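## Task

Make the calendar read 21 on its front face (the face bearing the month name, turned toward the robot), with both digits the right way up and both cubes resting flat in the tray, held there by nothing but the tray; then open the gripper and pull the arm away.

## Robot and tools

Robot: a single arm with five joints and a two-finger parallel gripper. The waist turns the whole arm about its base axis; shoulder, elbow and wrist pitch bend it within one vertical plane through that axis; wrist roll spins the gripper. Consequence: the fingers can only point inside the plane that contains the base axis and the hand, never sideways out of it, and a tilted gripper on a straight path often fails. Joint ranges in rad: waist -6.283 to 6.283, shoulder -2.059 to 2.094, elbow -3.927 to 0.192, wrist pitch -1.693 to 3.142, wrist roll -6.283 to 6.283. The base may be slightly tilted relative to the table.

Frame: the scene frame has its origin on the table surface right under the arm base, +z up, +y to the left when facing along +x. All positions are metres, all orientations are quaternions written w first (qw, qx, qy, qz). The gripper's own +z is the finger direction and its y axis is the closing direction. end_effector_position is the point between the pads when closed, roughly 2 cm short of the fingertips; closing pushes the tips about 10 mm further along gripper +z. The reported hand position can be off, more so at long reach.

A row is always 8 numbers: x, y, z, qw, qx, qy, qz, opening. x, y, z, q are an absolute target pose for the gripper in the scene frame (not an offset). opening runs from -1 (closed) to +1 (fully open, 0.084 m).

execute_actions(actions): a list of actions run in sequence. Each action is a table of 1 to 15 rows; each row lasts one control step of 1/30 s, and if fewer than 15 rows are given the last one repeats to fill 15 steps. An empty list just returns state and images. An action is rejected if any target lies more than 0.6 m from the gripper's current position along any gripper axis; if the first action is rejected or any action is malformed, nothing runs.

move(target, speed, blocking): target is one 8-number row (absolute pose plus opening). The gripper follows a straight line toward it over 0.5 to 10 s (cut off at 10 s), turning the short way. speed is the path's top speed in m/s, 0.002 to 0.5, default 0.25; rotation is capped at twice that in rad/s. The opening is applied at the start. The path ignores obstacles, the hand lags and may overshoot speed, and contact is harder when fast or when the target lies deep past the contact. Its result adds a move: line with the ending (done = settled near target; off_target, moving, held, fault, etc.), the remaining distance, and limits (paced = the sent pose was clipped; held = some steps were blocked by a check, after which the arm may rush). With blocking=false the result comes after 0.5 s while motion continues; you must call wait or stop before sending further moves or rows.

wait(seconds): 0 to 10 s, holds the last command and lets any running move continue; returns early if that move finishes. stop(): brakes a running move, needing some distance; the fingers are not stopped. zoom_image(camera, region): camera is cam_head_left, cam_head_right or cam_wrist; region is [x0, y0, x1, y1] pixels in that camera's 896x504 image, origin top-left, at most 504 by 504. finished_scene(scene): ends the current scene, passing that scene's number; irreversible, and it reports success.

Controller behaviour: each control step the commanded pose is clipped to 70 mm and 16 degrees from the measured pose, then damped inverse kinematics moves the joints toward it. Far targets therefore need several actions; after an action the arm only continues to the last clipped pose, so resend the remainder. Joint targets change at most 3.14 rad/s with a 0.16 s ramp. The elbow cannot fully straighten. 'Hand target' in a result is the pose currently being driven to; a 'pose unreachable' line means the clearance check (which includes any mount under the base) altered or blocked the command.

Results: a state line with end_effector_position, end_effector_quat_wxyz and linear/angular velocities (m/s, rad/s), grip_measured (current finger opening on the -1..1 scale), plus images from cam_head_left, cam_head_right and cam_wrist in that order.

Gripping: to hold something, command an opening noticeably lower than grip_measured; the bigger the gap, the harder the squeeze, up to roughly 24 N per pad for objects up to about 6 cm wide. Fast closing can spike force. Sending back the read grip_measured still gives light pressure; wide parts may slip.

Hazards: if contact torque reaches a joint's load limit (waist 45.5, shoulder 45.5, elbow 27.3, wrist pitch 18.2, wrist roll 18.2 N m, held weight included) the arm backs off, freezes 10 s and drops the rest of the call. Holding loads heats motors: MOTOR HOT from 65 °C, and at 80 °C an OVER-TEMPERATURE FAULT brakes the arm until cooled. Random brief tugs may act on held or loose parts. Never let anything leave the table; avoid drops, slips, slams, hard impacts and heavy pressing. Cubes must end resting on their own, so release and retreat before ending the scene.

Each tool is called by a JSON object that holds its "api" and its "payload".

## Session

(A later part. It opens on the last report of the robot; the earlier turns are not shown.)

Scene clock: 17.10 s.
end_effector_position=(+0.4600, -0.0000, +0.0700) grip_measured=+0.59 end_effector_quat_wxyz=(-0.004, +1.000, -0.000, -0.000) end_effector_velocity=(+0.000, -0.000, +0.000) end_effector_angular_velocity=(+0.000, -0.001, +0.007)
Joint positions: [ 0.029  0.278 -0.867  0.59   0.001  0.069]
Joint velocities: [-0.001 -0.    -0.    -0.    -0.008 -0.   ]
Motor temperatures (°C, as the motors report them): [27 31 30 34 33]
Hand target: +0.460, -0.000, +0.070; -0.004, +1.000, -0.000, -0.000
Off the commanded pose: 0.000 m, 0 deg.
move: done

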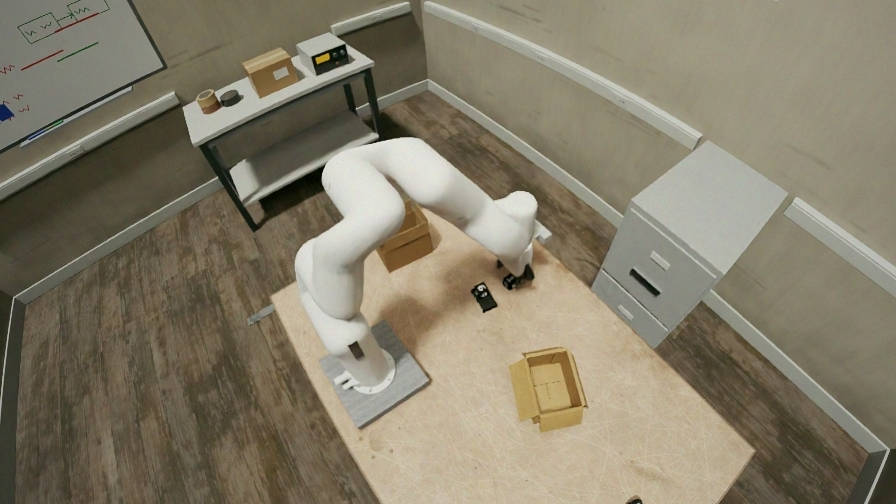

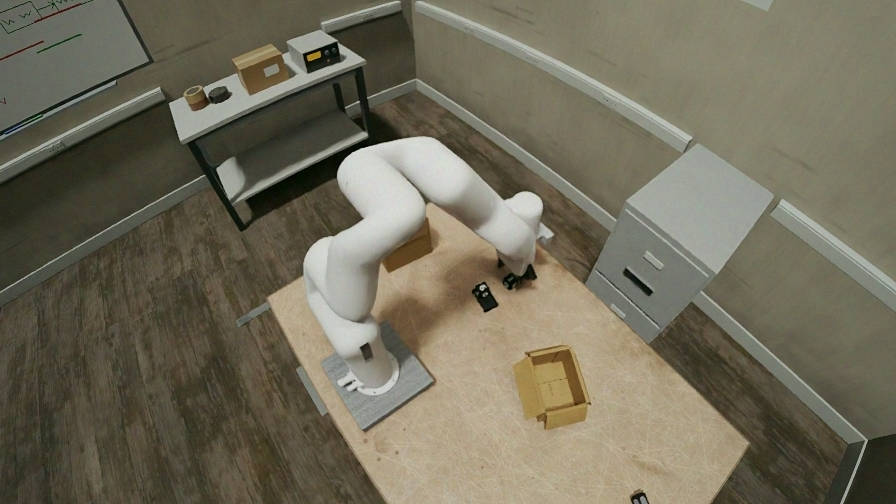

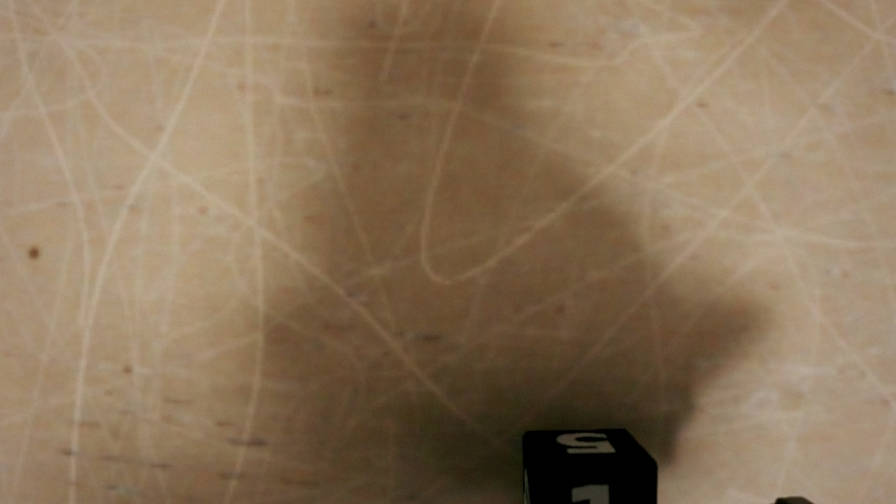

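{"api": "move", "payload": {"target": [0.471,0,0.026,0,0.94,0,-0.342,0.6]}}

{"api": "move", "payload": {"target": [0.471,0,0.026,0,0.94,0,-0.342,-0.7]}}

{"api": "move", "payload": {"target": [0.471,0,0.055,0,0.94,0,-0.342,-0.7], "speed": 0.1}}

{"api": "move", "payload": {"target": [0.51,0,0.055,0,0.906,0,0.423,-0.7], "speed": 0.35}}

{"api": "move", "payload": {"target": [0.51,0,0.026,0,0.906,0,0.423,-0.7], "speed": 0.04}}

{"api": "move", "payload": {"target": [0.51,0,0.026,0,0.906,0,0.423,0.6]}}

{"api": "move", "payload": {"target": [0.52,0,0.07,0,1,0,0,0.6], "speed": 0.4}}

{"api": "move", "payload": {"target": [0.52,-0.002,0.07,0,0.707,0.707,0,0.6], "speed": 0.5}}

{"api": "move", "payload": {"target": [0.52,-0.002,0.032,0,0.707,0.707,0,0.6], "speed": 0.1}}

{"api": "move", "payload": {"target": [0.52,-0.002,0.032,0,0.707,0.707,0,-0.7]}}

{"api": "move", "payload": {"target": [0.5,0,0.09,0,0.707,0.707,0,-0.7]}}

{"api": "move", "payload": {"target": [0.367,-0.012,0.09,0,0.76,0.649,0,-0.7]}}

Scene clock: 19.53 s.
end_effector_position=(+0.4712, +0.0001, +0.0268) grip_measured=+0.59 end_effector_quat_wxyz=(-0.003, +0.940, -0.001, -0.341) end_effector_velocity=(+0.000, -0.000, -0.001) end_effector_angular_velocity=(-0.002, +0.014, -0.003)
Joint positions: [ 0.028  0.943 -1.819  1.573  0.005  0.069]
Joint velocities: [-0.001  0.018 -0.026  0.022  0.003 -0.   ]
Motor temperatures (°C, as the motors report them): [27 31 30 34 33]
Hand target: +0.471, +0.000, +0.027; -0.003, +0.940, -0.001, -0.342
Off the commanded pose: 0.001 m, 0 deg.
move: done

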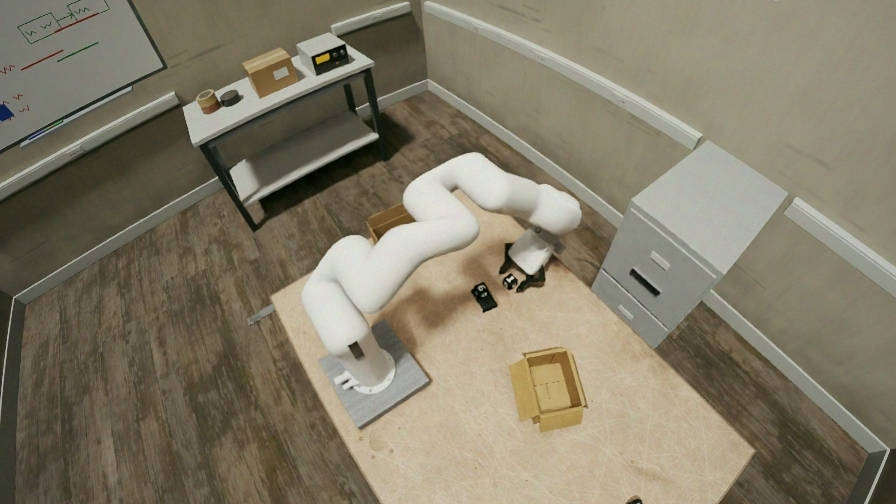

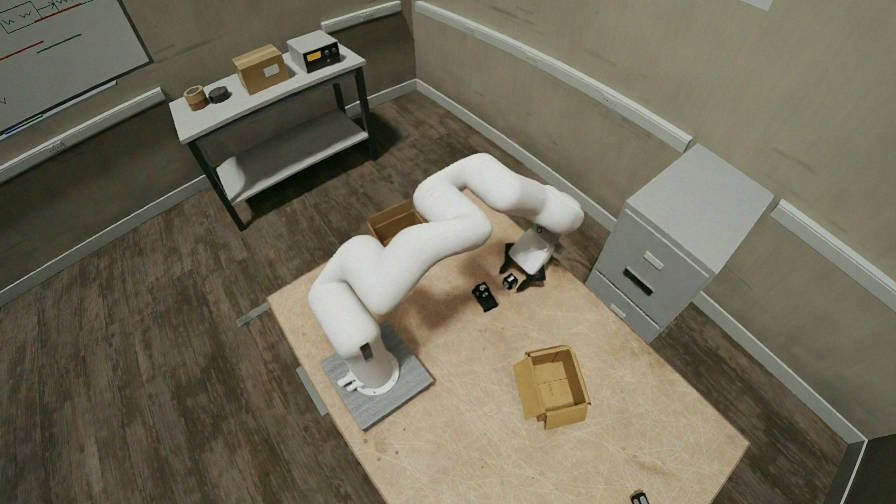

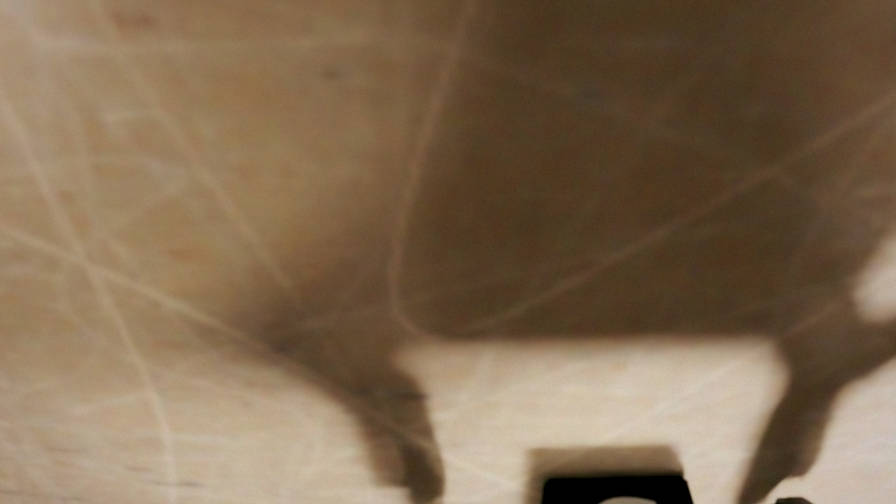

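Scene clock: 20.23 s.
end_effector_position=(+0.4712, +0.0001, +0.0266) grip_measured=-0.29 end_effector_quat_wxyz=(-0.003, +0.940, -0.001, -0.342) end_effector_velocity=(-0.000, -0.000, -0.000) end_effector_angular_velocity=(+0.001, -0.000, +0.000)
Joint positions: [ 0.028  0.945 -1.821  1.575  0.006  0.031]
Joint velocities: [-0.     0.     0.    -0.001 -0.001  0.   ]
Motor temperatures (°C, as the motors report them): [27 31 30 34 33]
Hand target: +0.471, +0.000, +0.026; -0.003, +0.940, -0.001, -0.342
Off the commanded pose: 0.001 m, 0 deg.
move: done

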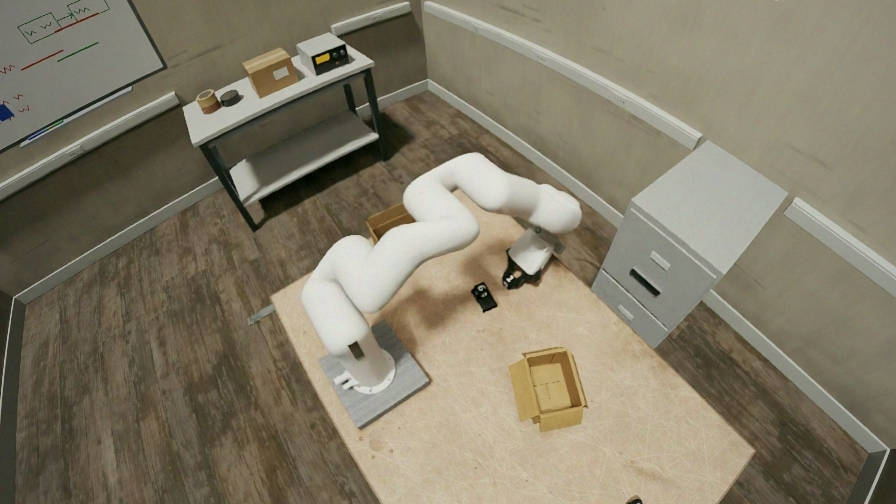

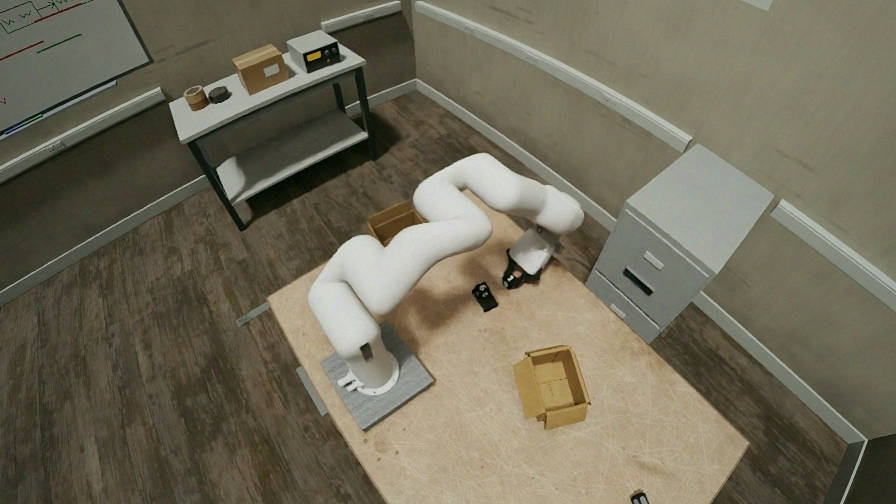

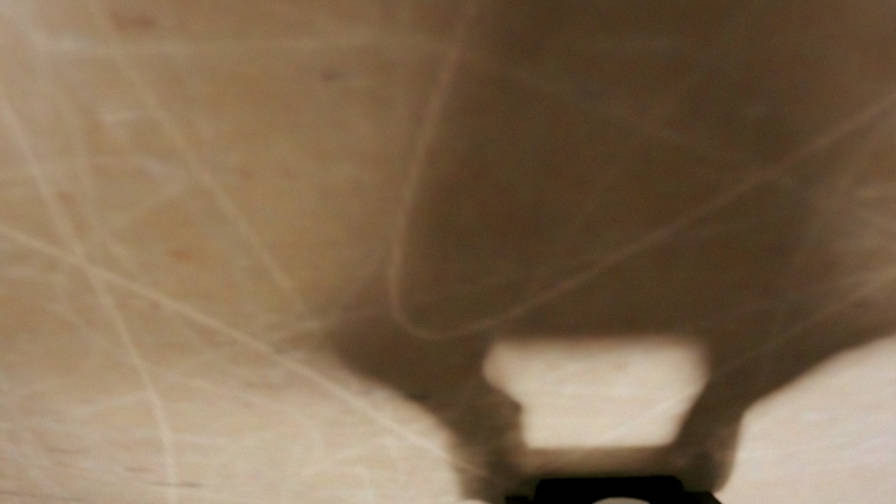

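Scene clock: 21.03 s.
end_effector_position=(+0.4708, +0.0001, +0.0546) grip_measured=-0.29 end_effector_quat_wxyz=(-0.003, +0.940, -0.001, -0.342) end_effector_velocity=(-0.000, -0.000, +0.002) end_effector_angular_velocity=(-0.001, +0.001, -0.001)
Joint positions: [ 0.029  0.892 -1.813  1.621  0.006  0.031]
Joint velocities: [-0.    -0.002 -0.     0.004  0.001 -0.   ]
Motor temperatures (°C, as the motors report them): [27 31 30 34 33]
Hand target: +0.471, +0.000, +0.055; -0.003, +0.940, -0.001, -0.342
Off the commanded pose: 0.000 m, 0 deg.
move: done

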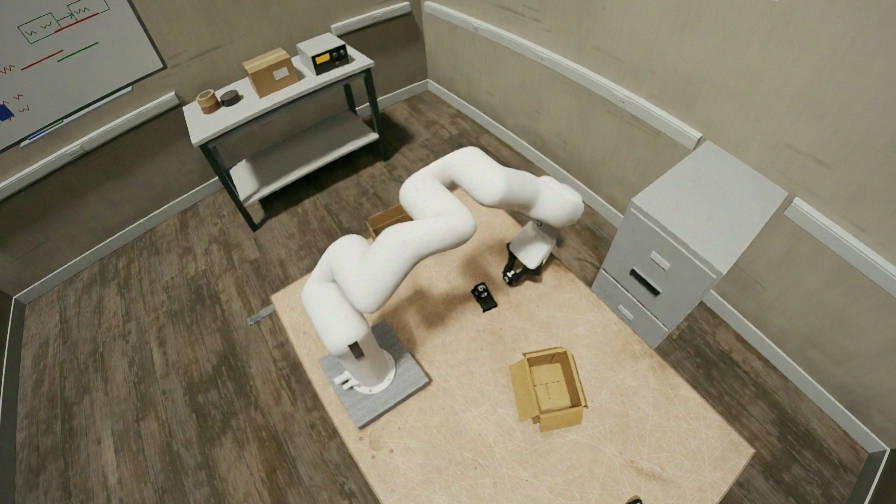

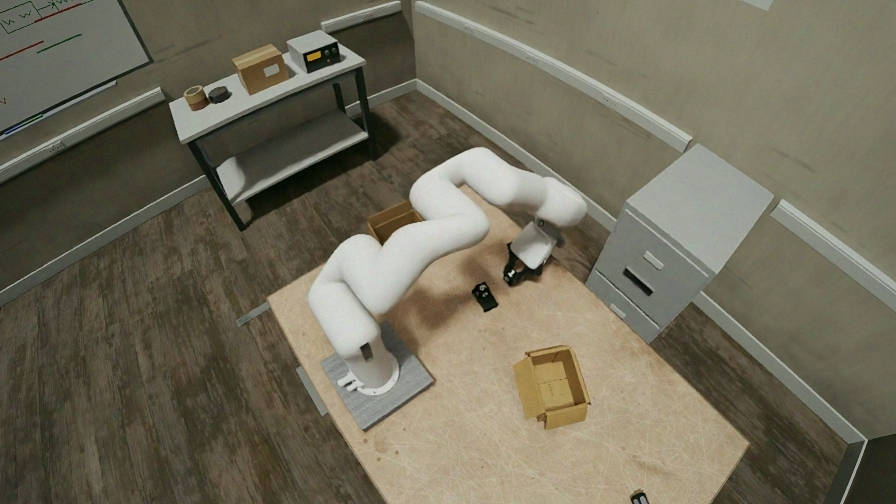

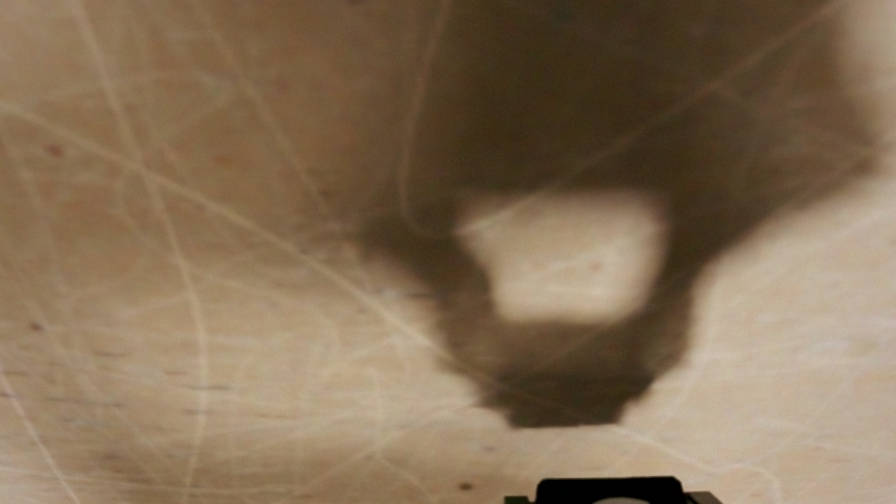

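Scene clock: 23.87 s.
end_effector_position=(+0.5104, -0.0003, +0.0545) grip_measured=-0.29 end_effector_quat_wxyz=(-0.002, +0.906, +0.002, +0.423) end_effector_velocity=(-0.001, -0.000, -0.001) end_effector_angular_velocity=(-0.001, -0.004, +0.001)
Joint positions: [ 0.028  0.624 -0.571 -0.925 -0.009  0.031]
Joint velocities: [-0.     0.009  0.    -0.013 -0.001 -0.   ]
Motor temperatures (°C, as the motors report them): [27 31 30 34 33]
Hand target: +0.510, -0.000, +0.054; -0.002, +0.906, +0.002, +0.423
Off the commanded pose: 0.001 m, 0 deg.
move: done

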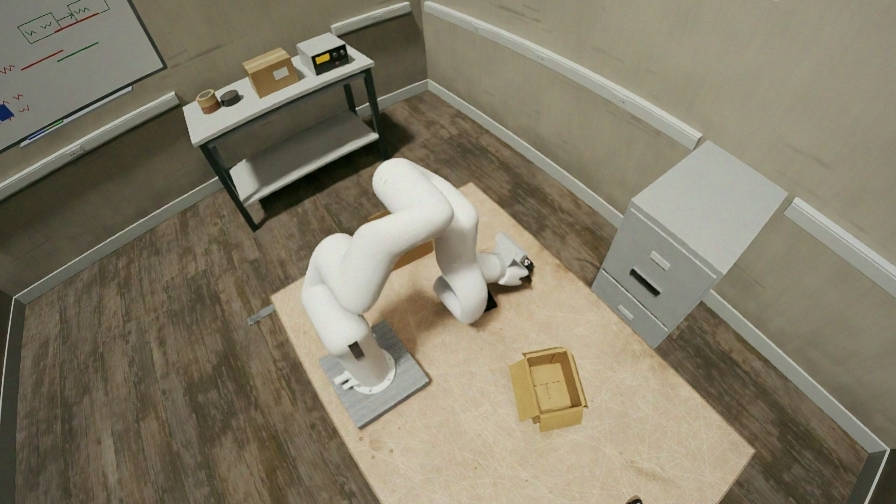

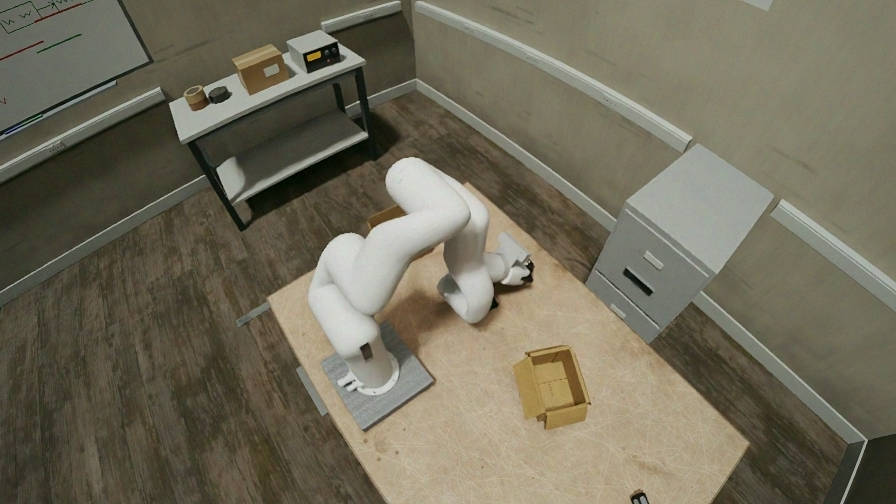

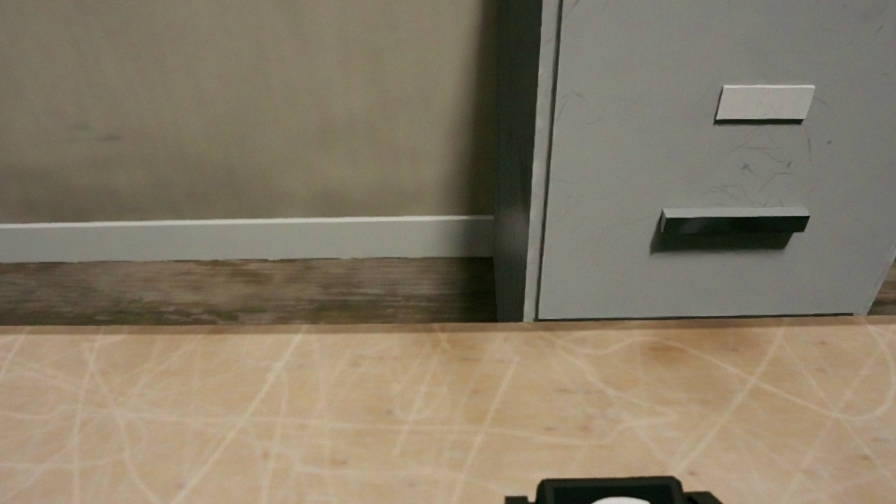

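Scene clock: 24.87 s.
end_effector_position=(+0.5101, -0.0001, +0.0263) grip_measured=-0.29 end_effector_quat_wxyz=(-0.002, +0.906, +0.001, +0.423) end_effector_velocity=(+0.001, +0.001, -0.001) end_effector_angular_velocity=(+0.001, -0.002, -0.000)
Joint positions: [ 0.027  0.738 -0.623 -0.988 -0.007  0.031]
Joint velocities: [ 0.001  0.006 -0.004 -0.004  0.002  0.   ]
Motor temperatures (°C, as the motors report them): [27 31 30 34 33]
Hand target: +0.510, -0.000, +0.026; -0.002, +0.906, +0.001, +0.423
Off the commanded pose: 0.000 m, 0 deg.
move: done

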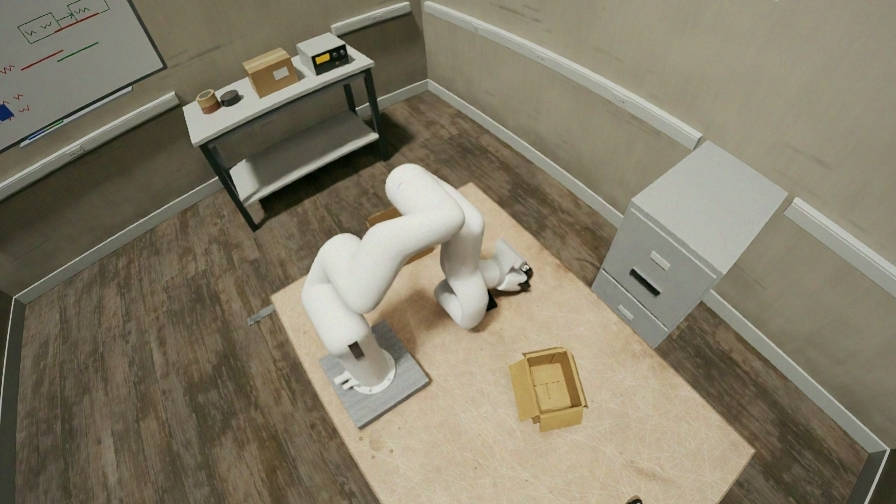

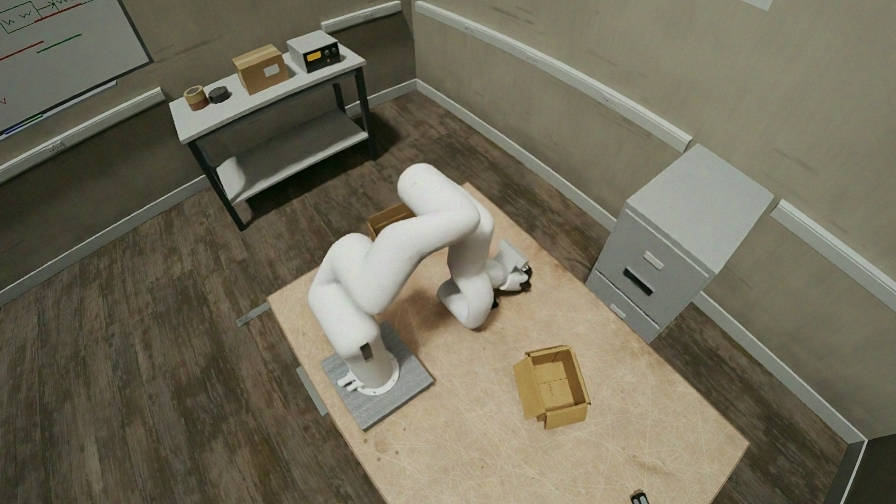

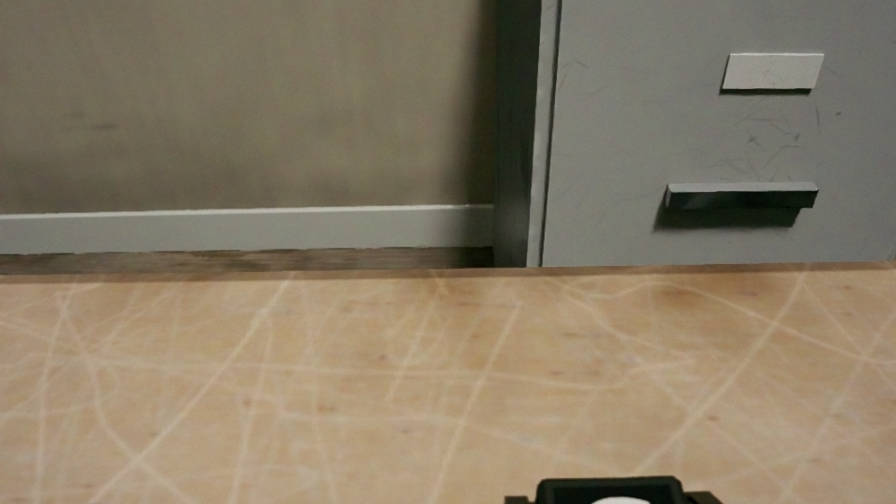

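Scene clock: 25.57 s.
end_effector_position=(+0.5100, -0.0001, +0.0260) grip_measured=+0.59 end_effector_quat_wxyz=(-0.002, +0.906, +0.001, +0.423) end_effector_velocity=(+0.000, +0.000, +0.000) end_effector_angular_velocity=(+0.001, -0.001, -0.001)
Joint positions: [ 0.027  0.739 -0.623 -0.989 -0.007  0.069]
Joint velocities: [ 0.     0.     0.    -0.001  0.002  0.   ]
Motor temperatures (°C, as the motors report them): [27 31 30 34 33]
Hand target: +0.510, -0.000, +0.026; -0.002, +0.906, +0.001, +0.423
Off the commanded pose: 0.000 m, 0 deg.
move: done

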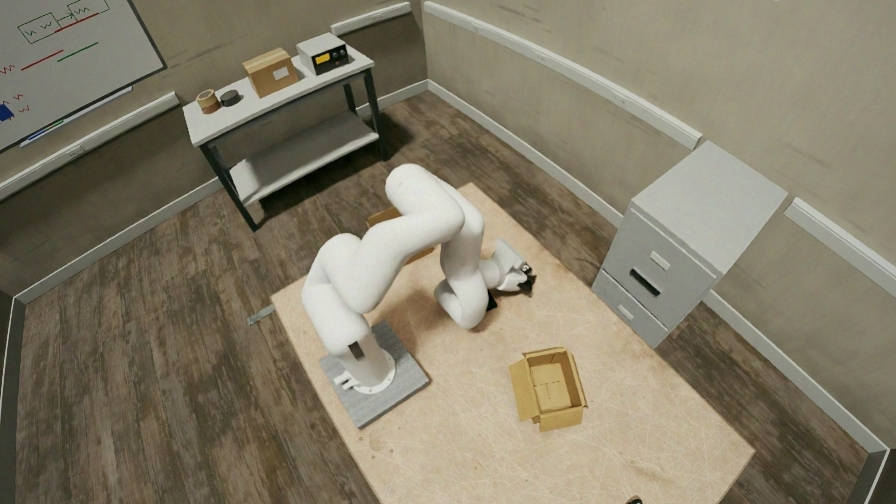

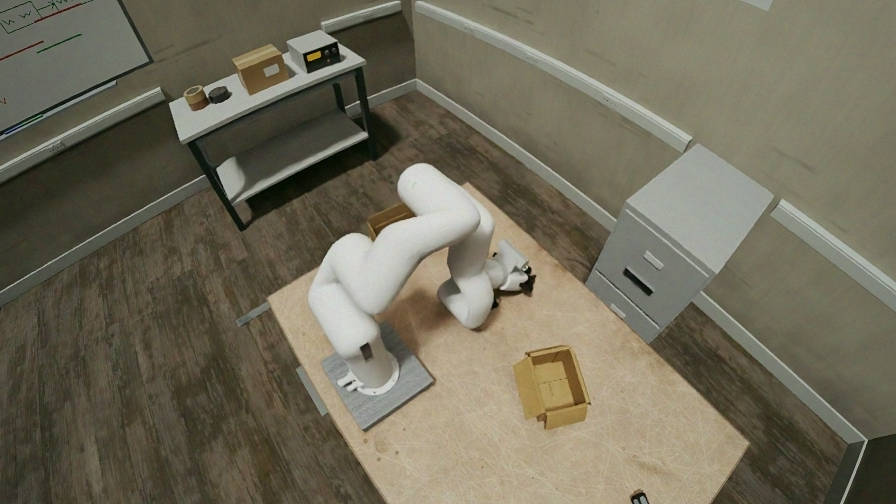

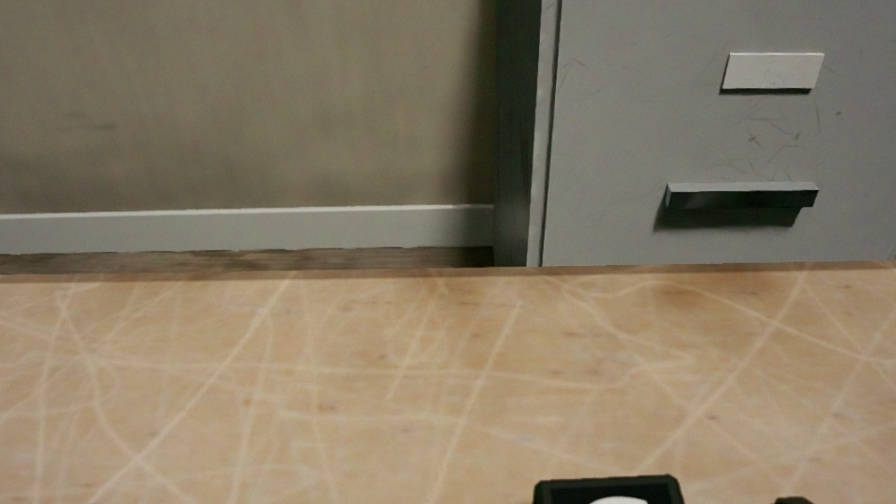

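Scene clock: 27.27 s.
end_effector_position=(+0.5194, -0.0000, +0.0701) grip_measured=+0.59 end_effector_quat_wxyz=(-0.004, +1.000, +0.000, +0.000) end_effector_velocity=(+0.002, +0.000, +0.002) end_effector_angular_velocity=(-0.000, +0.005, +0.001)
Joint positions: [ 0.028  0.435 -1.113  0.678 -0.001  0.069]
Joint velocities: [ 0.     0.004 -0.014  0.015 -0.001  0.   ]
Motor temperatures (°C, as the motors report them): [27 31 30 34 33]
Hand target: +0.520, -0.000, +0.070; -0.004, +1.000, +0.000, +0.000
Off the commanded pose: 0.001 m, 0 deg.
move: done

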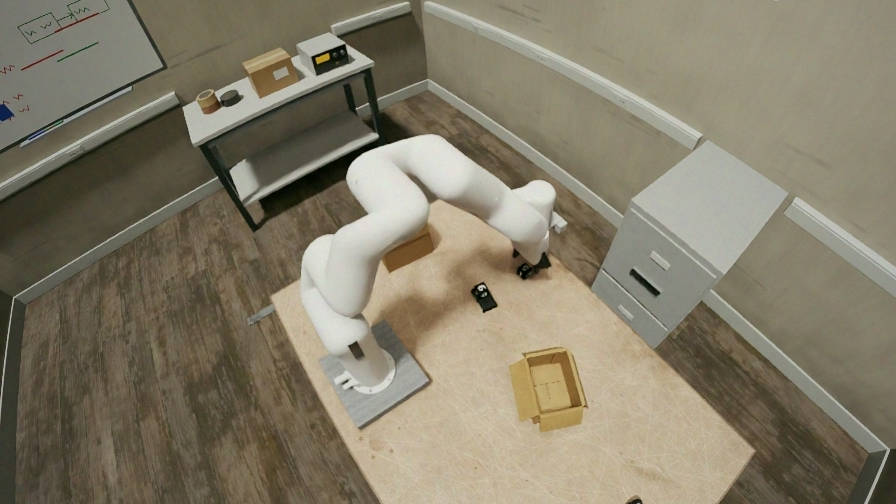

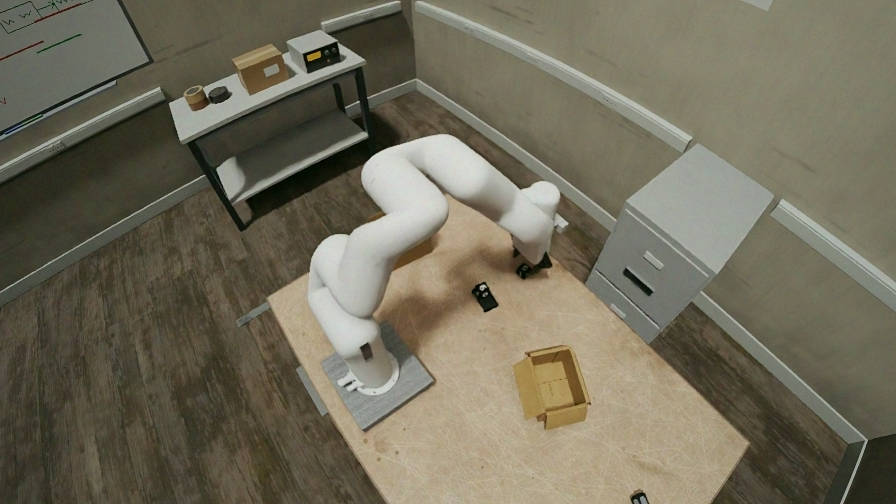

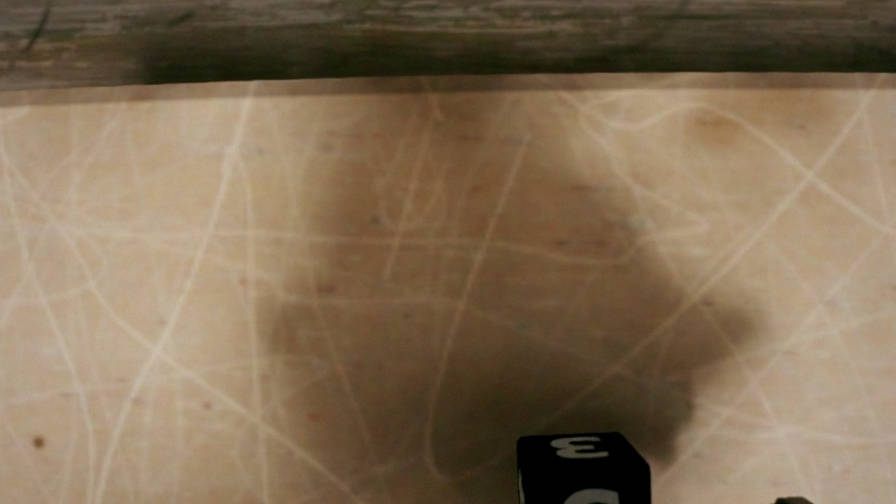

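Scene clock: 29.43 s.
end_effector_position=(+0.5200, -0.0020, +0.0700) grip_measured=+0.59 end_effector_quat_wxyz=(-0.003, +0.707, +0.707, +0.003) end_effector_velocity=(+0.000, -0.000, +0.000) end_effector_angular_velocity=(-0.000, -0.002, +0.007)
Joint positions: [ 0.025  0.437 -1.116  0.68  -1.573  0.069]
Joint velocities: [-0.    -0.     0.001 -0.002 -0.007  0.   ]
Motor temperatures (°C, as the motors report them): [27 31 30 34 33]
Hand target: +0.520, -0.002, +0.070; -0.003, +0.707, +0.707, +0.003
Off the commanded pose: 0.000 m, 0 deg.
move: done

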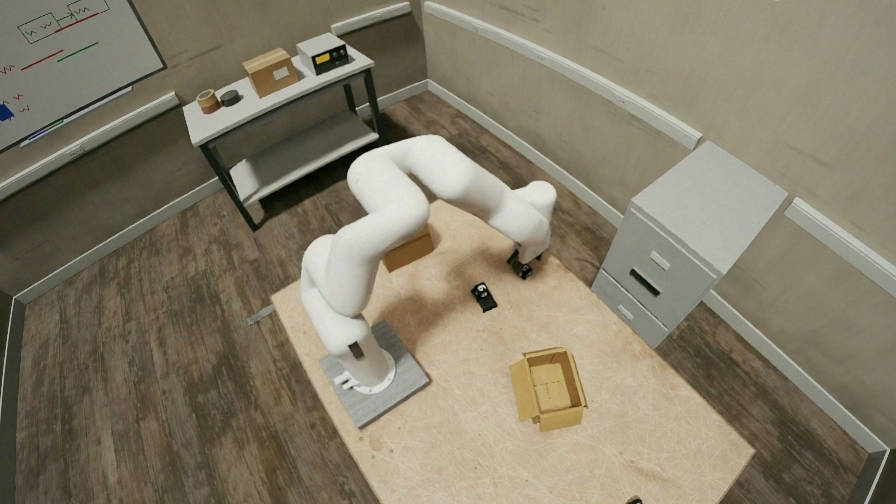

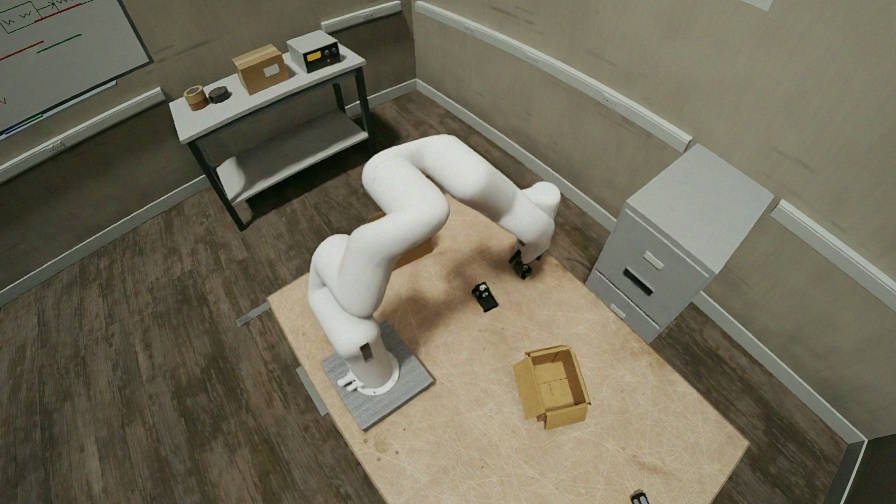

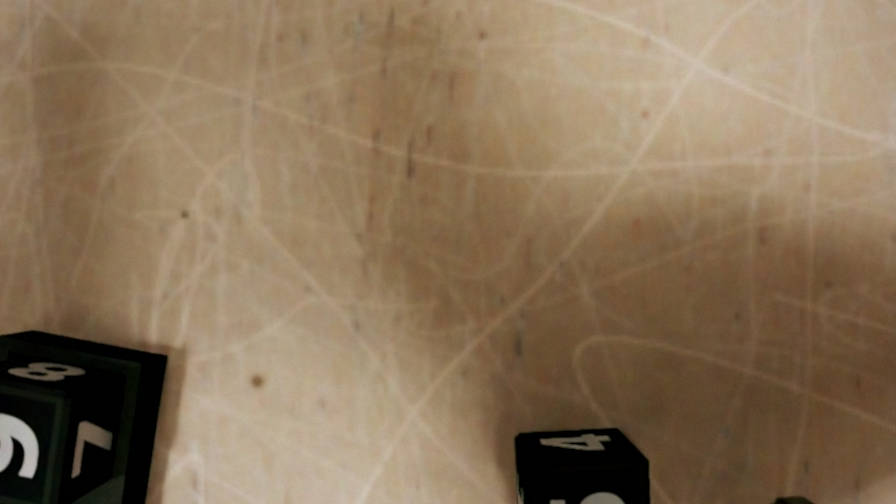

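Scene clock: 30.23 s.
end_effector_position=(+0.5203, -0.0020, +0.0326) grip_measured=+0.59 end_effector_quat_wxyz=(-0.003, +0.707, +0.707, +0.003) end_effector_velocity=(+0.000, +0.000, -0.002) end_effector_angular_velocity=(-0.000, -0.001, -0.000)
Joint positions: [ 0.024  0.522 -1.117  0.595 -1.575  0.069]
Joint velocities: [ 0.     0.005 -0.    -0.006  0.     0.   ]
Motor temperatures (°C, as the motors report them): [27 31 30 34 33]
Hand target: +0.520, -0.002, +0.032; -0.003, +0.707, +0.707, +0.003
Off the commanded pose: 0.001 m, 0 deg.
move: done

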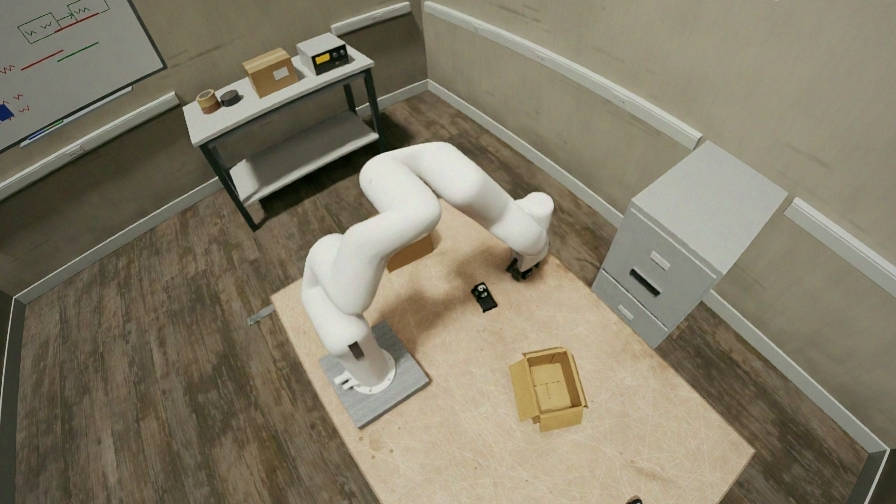

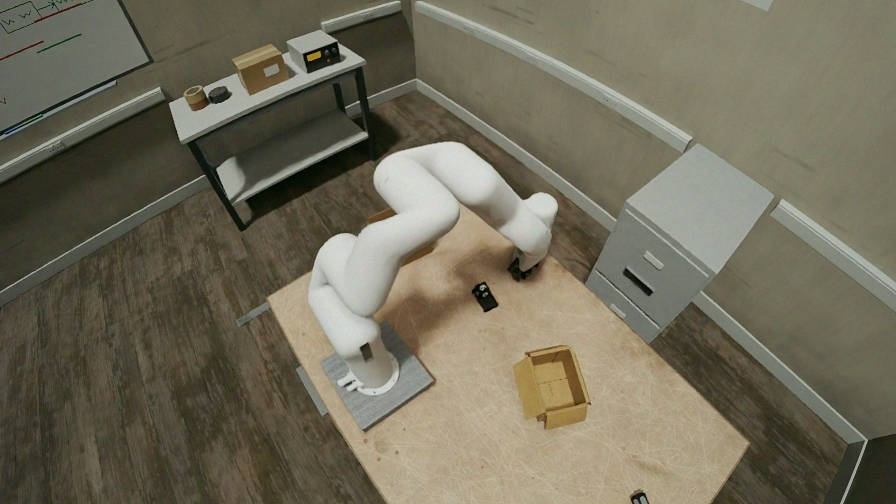

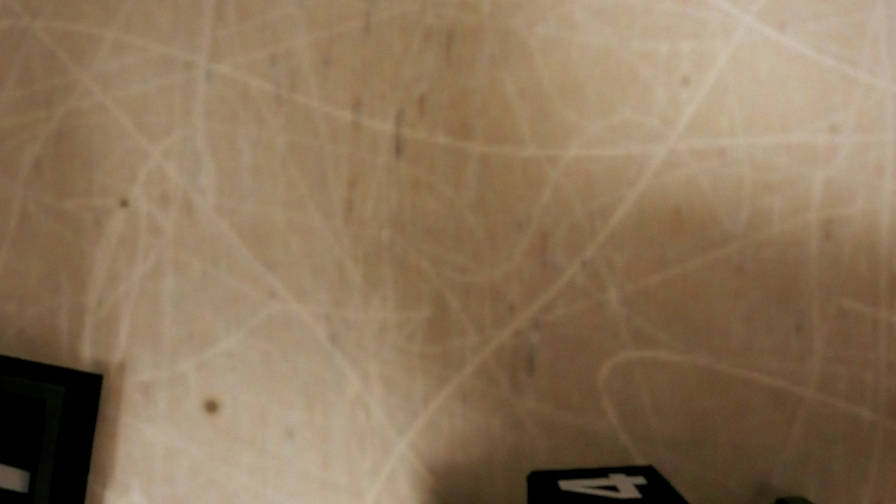

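Scene clock: 30.93 s.
end_effector_position=(+0.5204, -0.0020, +0.0325) grip_measured=-0.29 end_effector_quat_wxyz=(-0.003, +0.707, +0.707, +0.003) end_effector_velocity=(-0.000, -0.000, -0.000) end_effector_angular_velocity=(+0.000, +0.001, -0.001)
Joint positions: [ 0.024  0.522 -1.117  0.595 -1.575  0.031]
Joint velocities: [-0.     0.     0.001 -0.     0.001  0.   ]
Motor temperatures (°C, as the motors report them): [27 31 30 34 33]
Hand target: +0.520, -0.002, +0.032; -0.003, +0.707, +0.707, +0.003
Off the commanded pose: 0.001 m, 0 deg.
move: done

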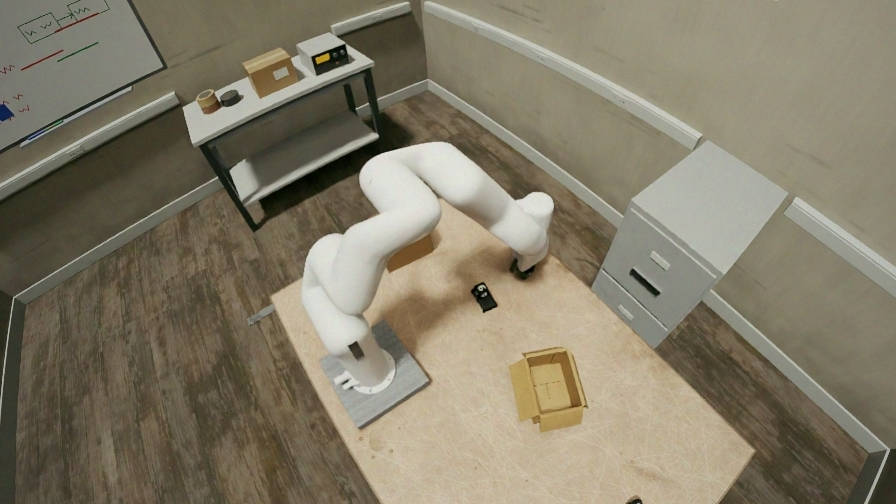

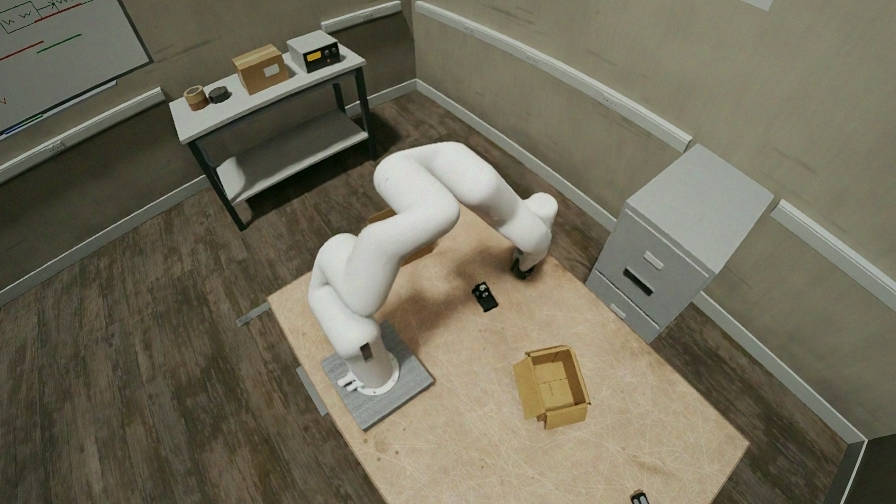

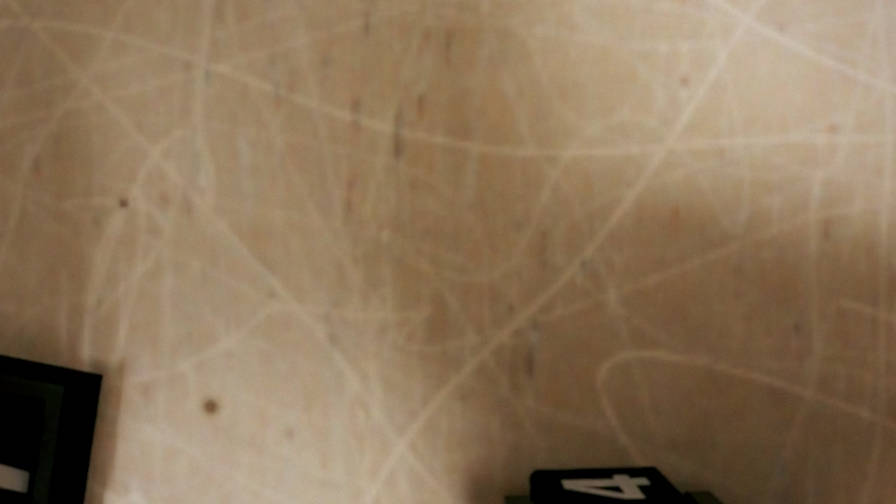

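Scene clock: 31.80 s.
end_effector_position=(+0.4998, +0.0000, +0.0894) grip_measured=-0.29 end_effector_quat_wxyz=(-0.003, +0.707, +0.707, +0.003) end_effector_velocity=(+0.002, +0.000, +0.004) end_effector_angular_velocity=(+0.000, -0.006, +0.000)
Joint positions: [ 0.029  0.341 -1.036  0.697 -1.57   0.031]
Joint velocities: [ 0.001 -0.007 -0.001  0.003 -0.    -0.   ]
Motor temperatures (°C, as the motors report them): [27 31 30 34 33]
Hand target: +0.500, +0.000, +0.090; -0.003, +0.707, +0.707, +0.003
Off the commanded pose: 0.001 m, 0 deg.
move: done

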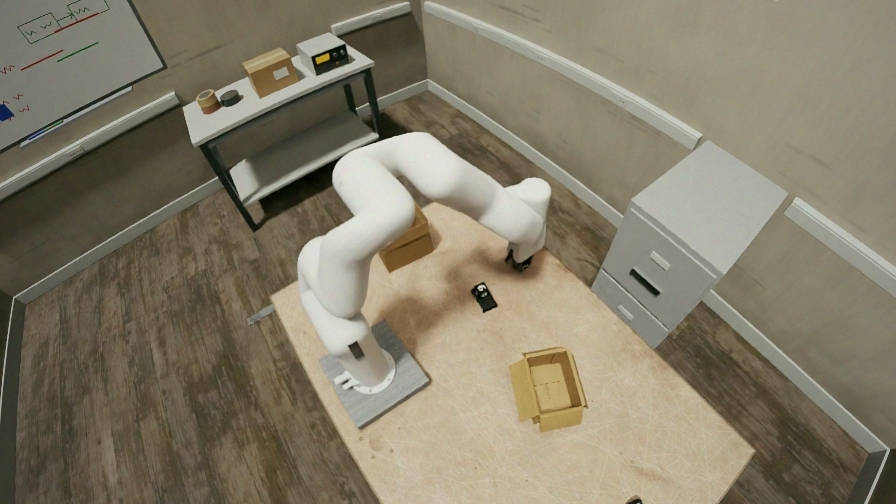

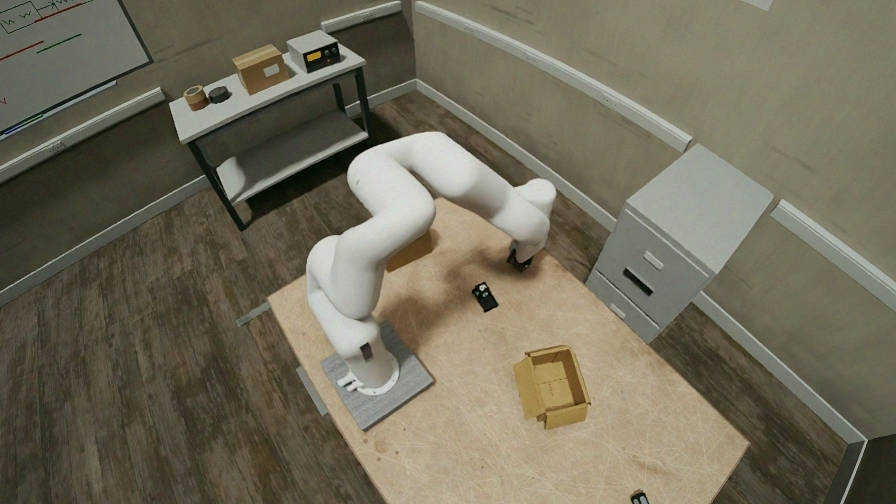

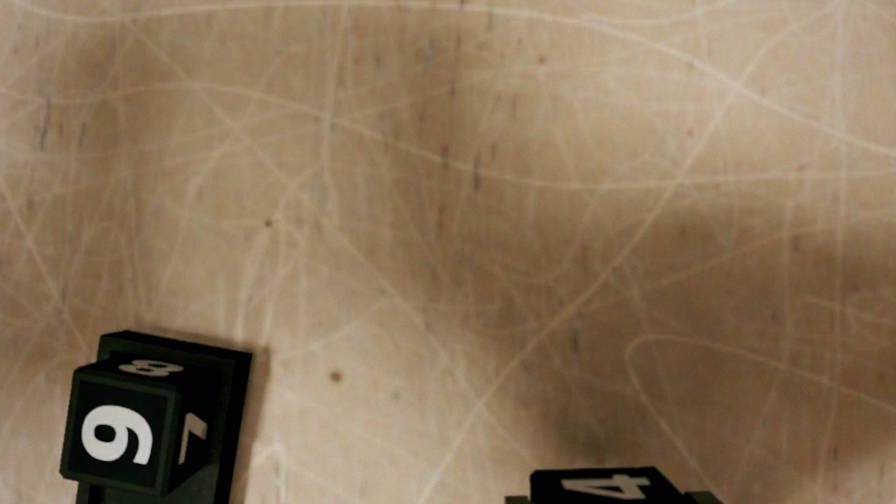

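Scene clock: 32.93 s.
end_effector_position=(+0.3672, -0.0116, +0.0900) grip_measured=-0.29 end_effector_quat_wxyz=(-0.003, +0.760, +0.649, +0.003) end_effector_velocity=(-0.002, -0.001, +0.000) end_effector_angular_velocity=(+0.000, +0.001, -0.002)
Joint positions: [-0.002 -0.034 -0.527  0.562 -1.444  0.031]
Joint velocities: [-0.002 -0.006  0.007  0.     0.001  0.   ]
Motor temperatures (°C, as the motors report them): [27 31 30 34 33]
Hand target: +0.367, -0.012, +0.090; -0.003, +0.760, +0.649, +0.003
Off the commanded pose: 0.000 m, 0 deg.
move: done

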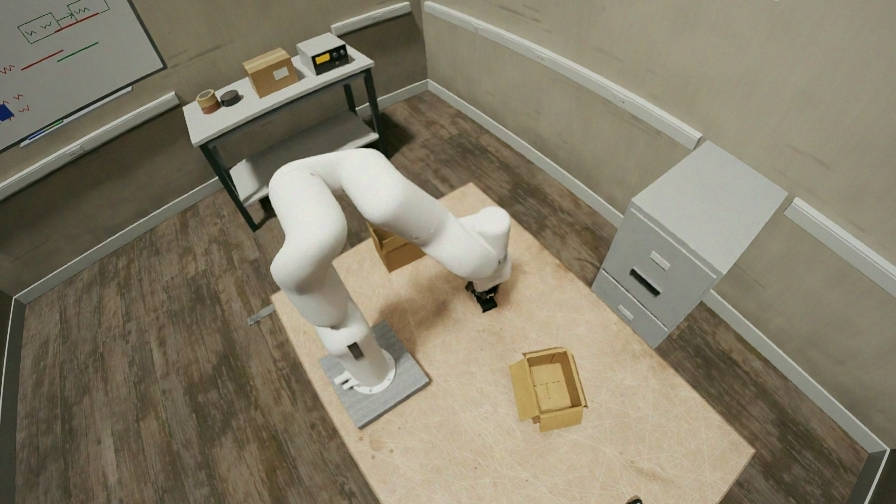

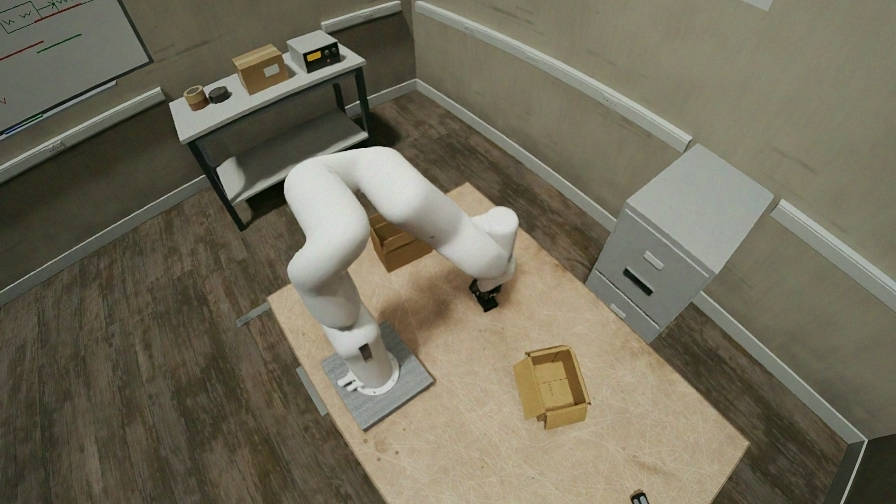

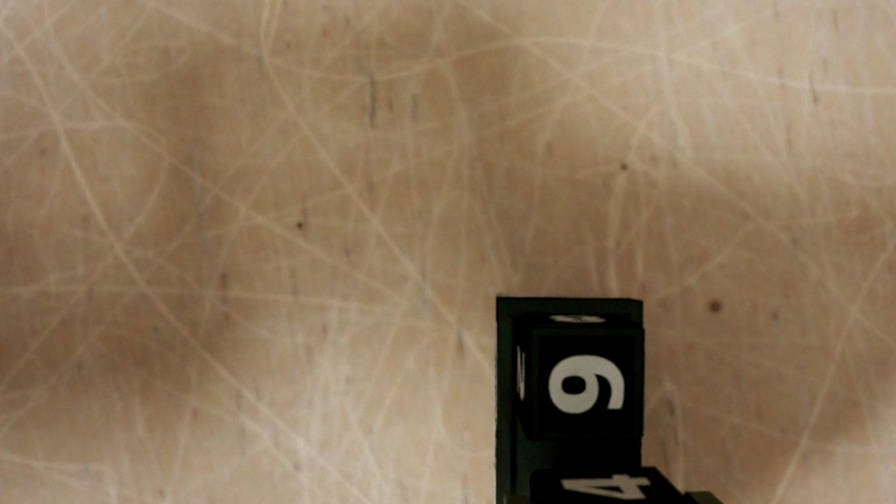

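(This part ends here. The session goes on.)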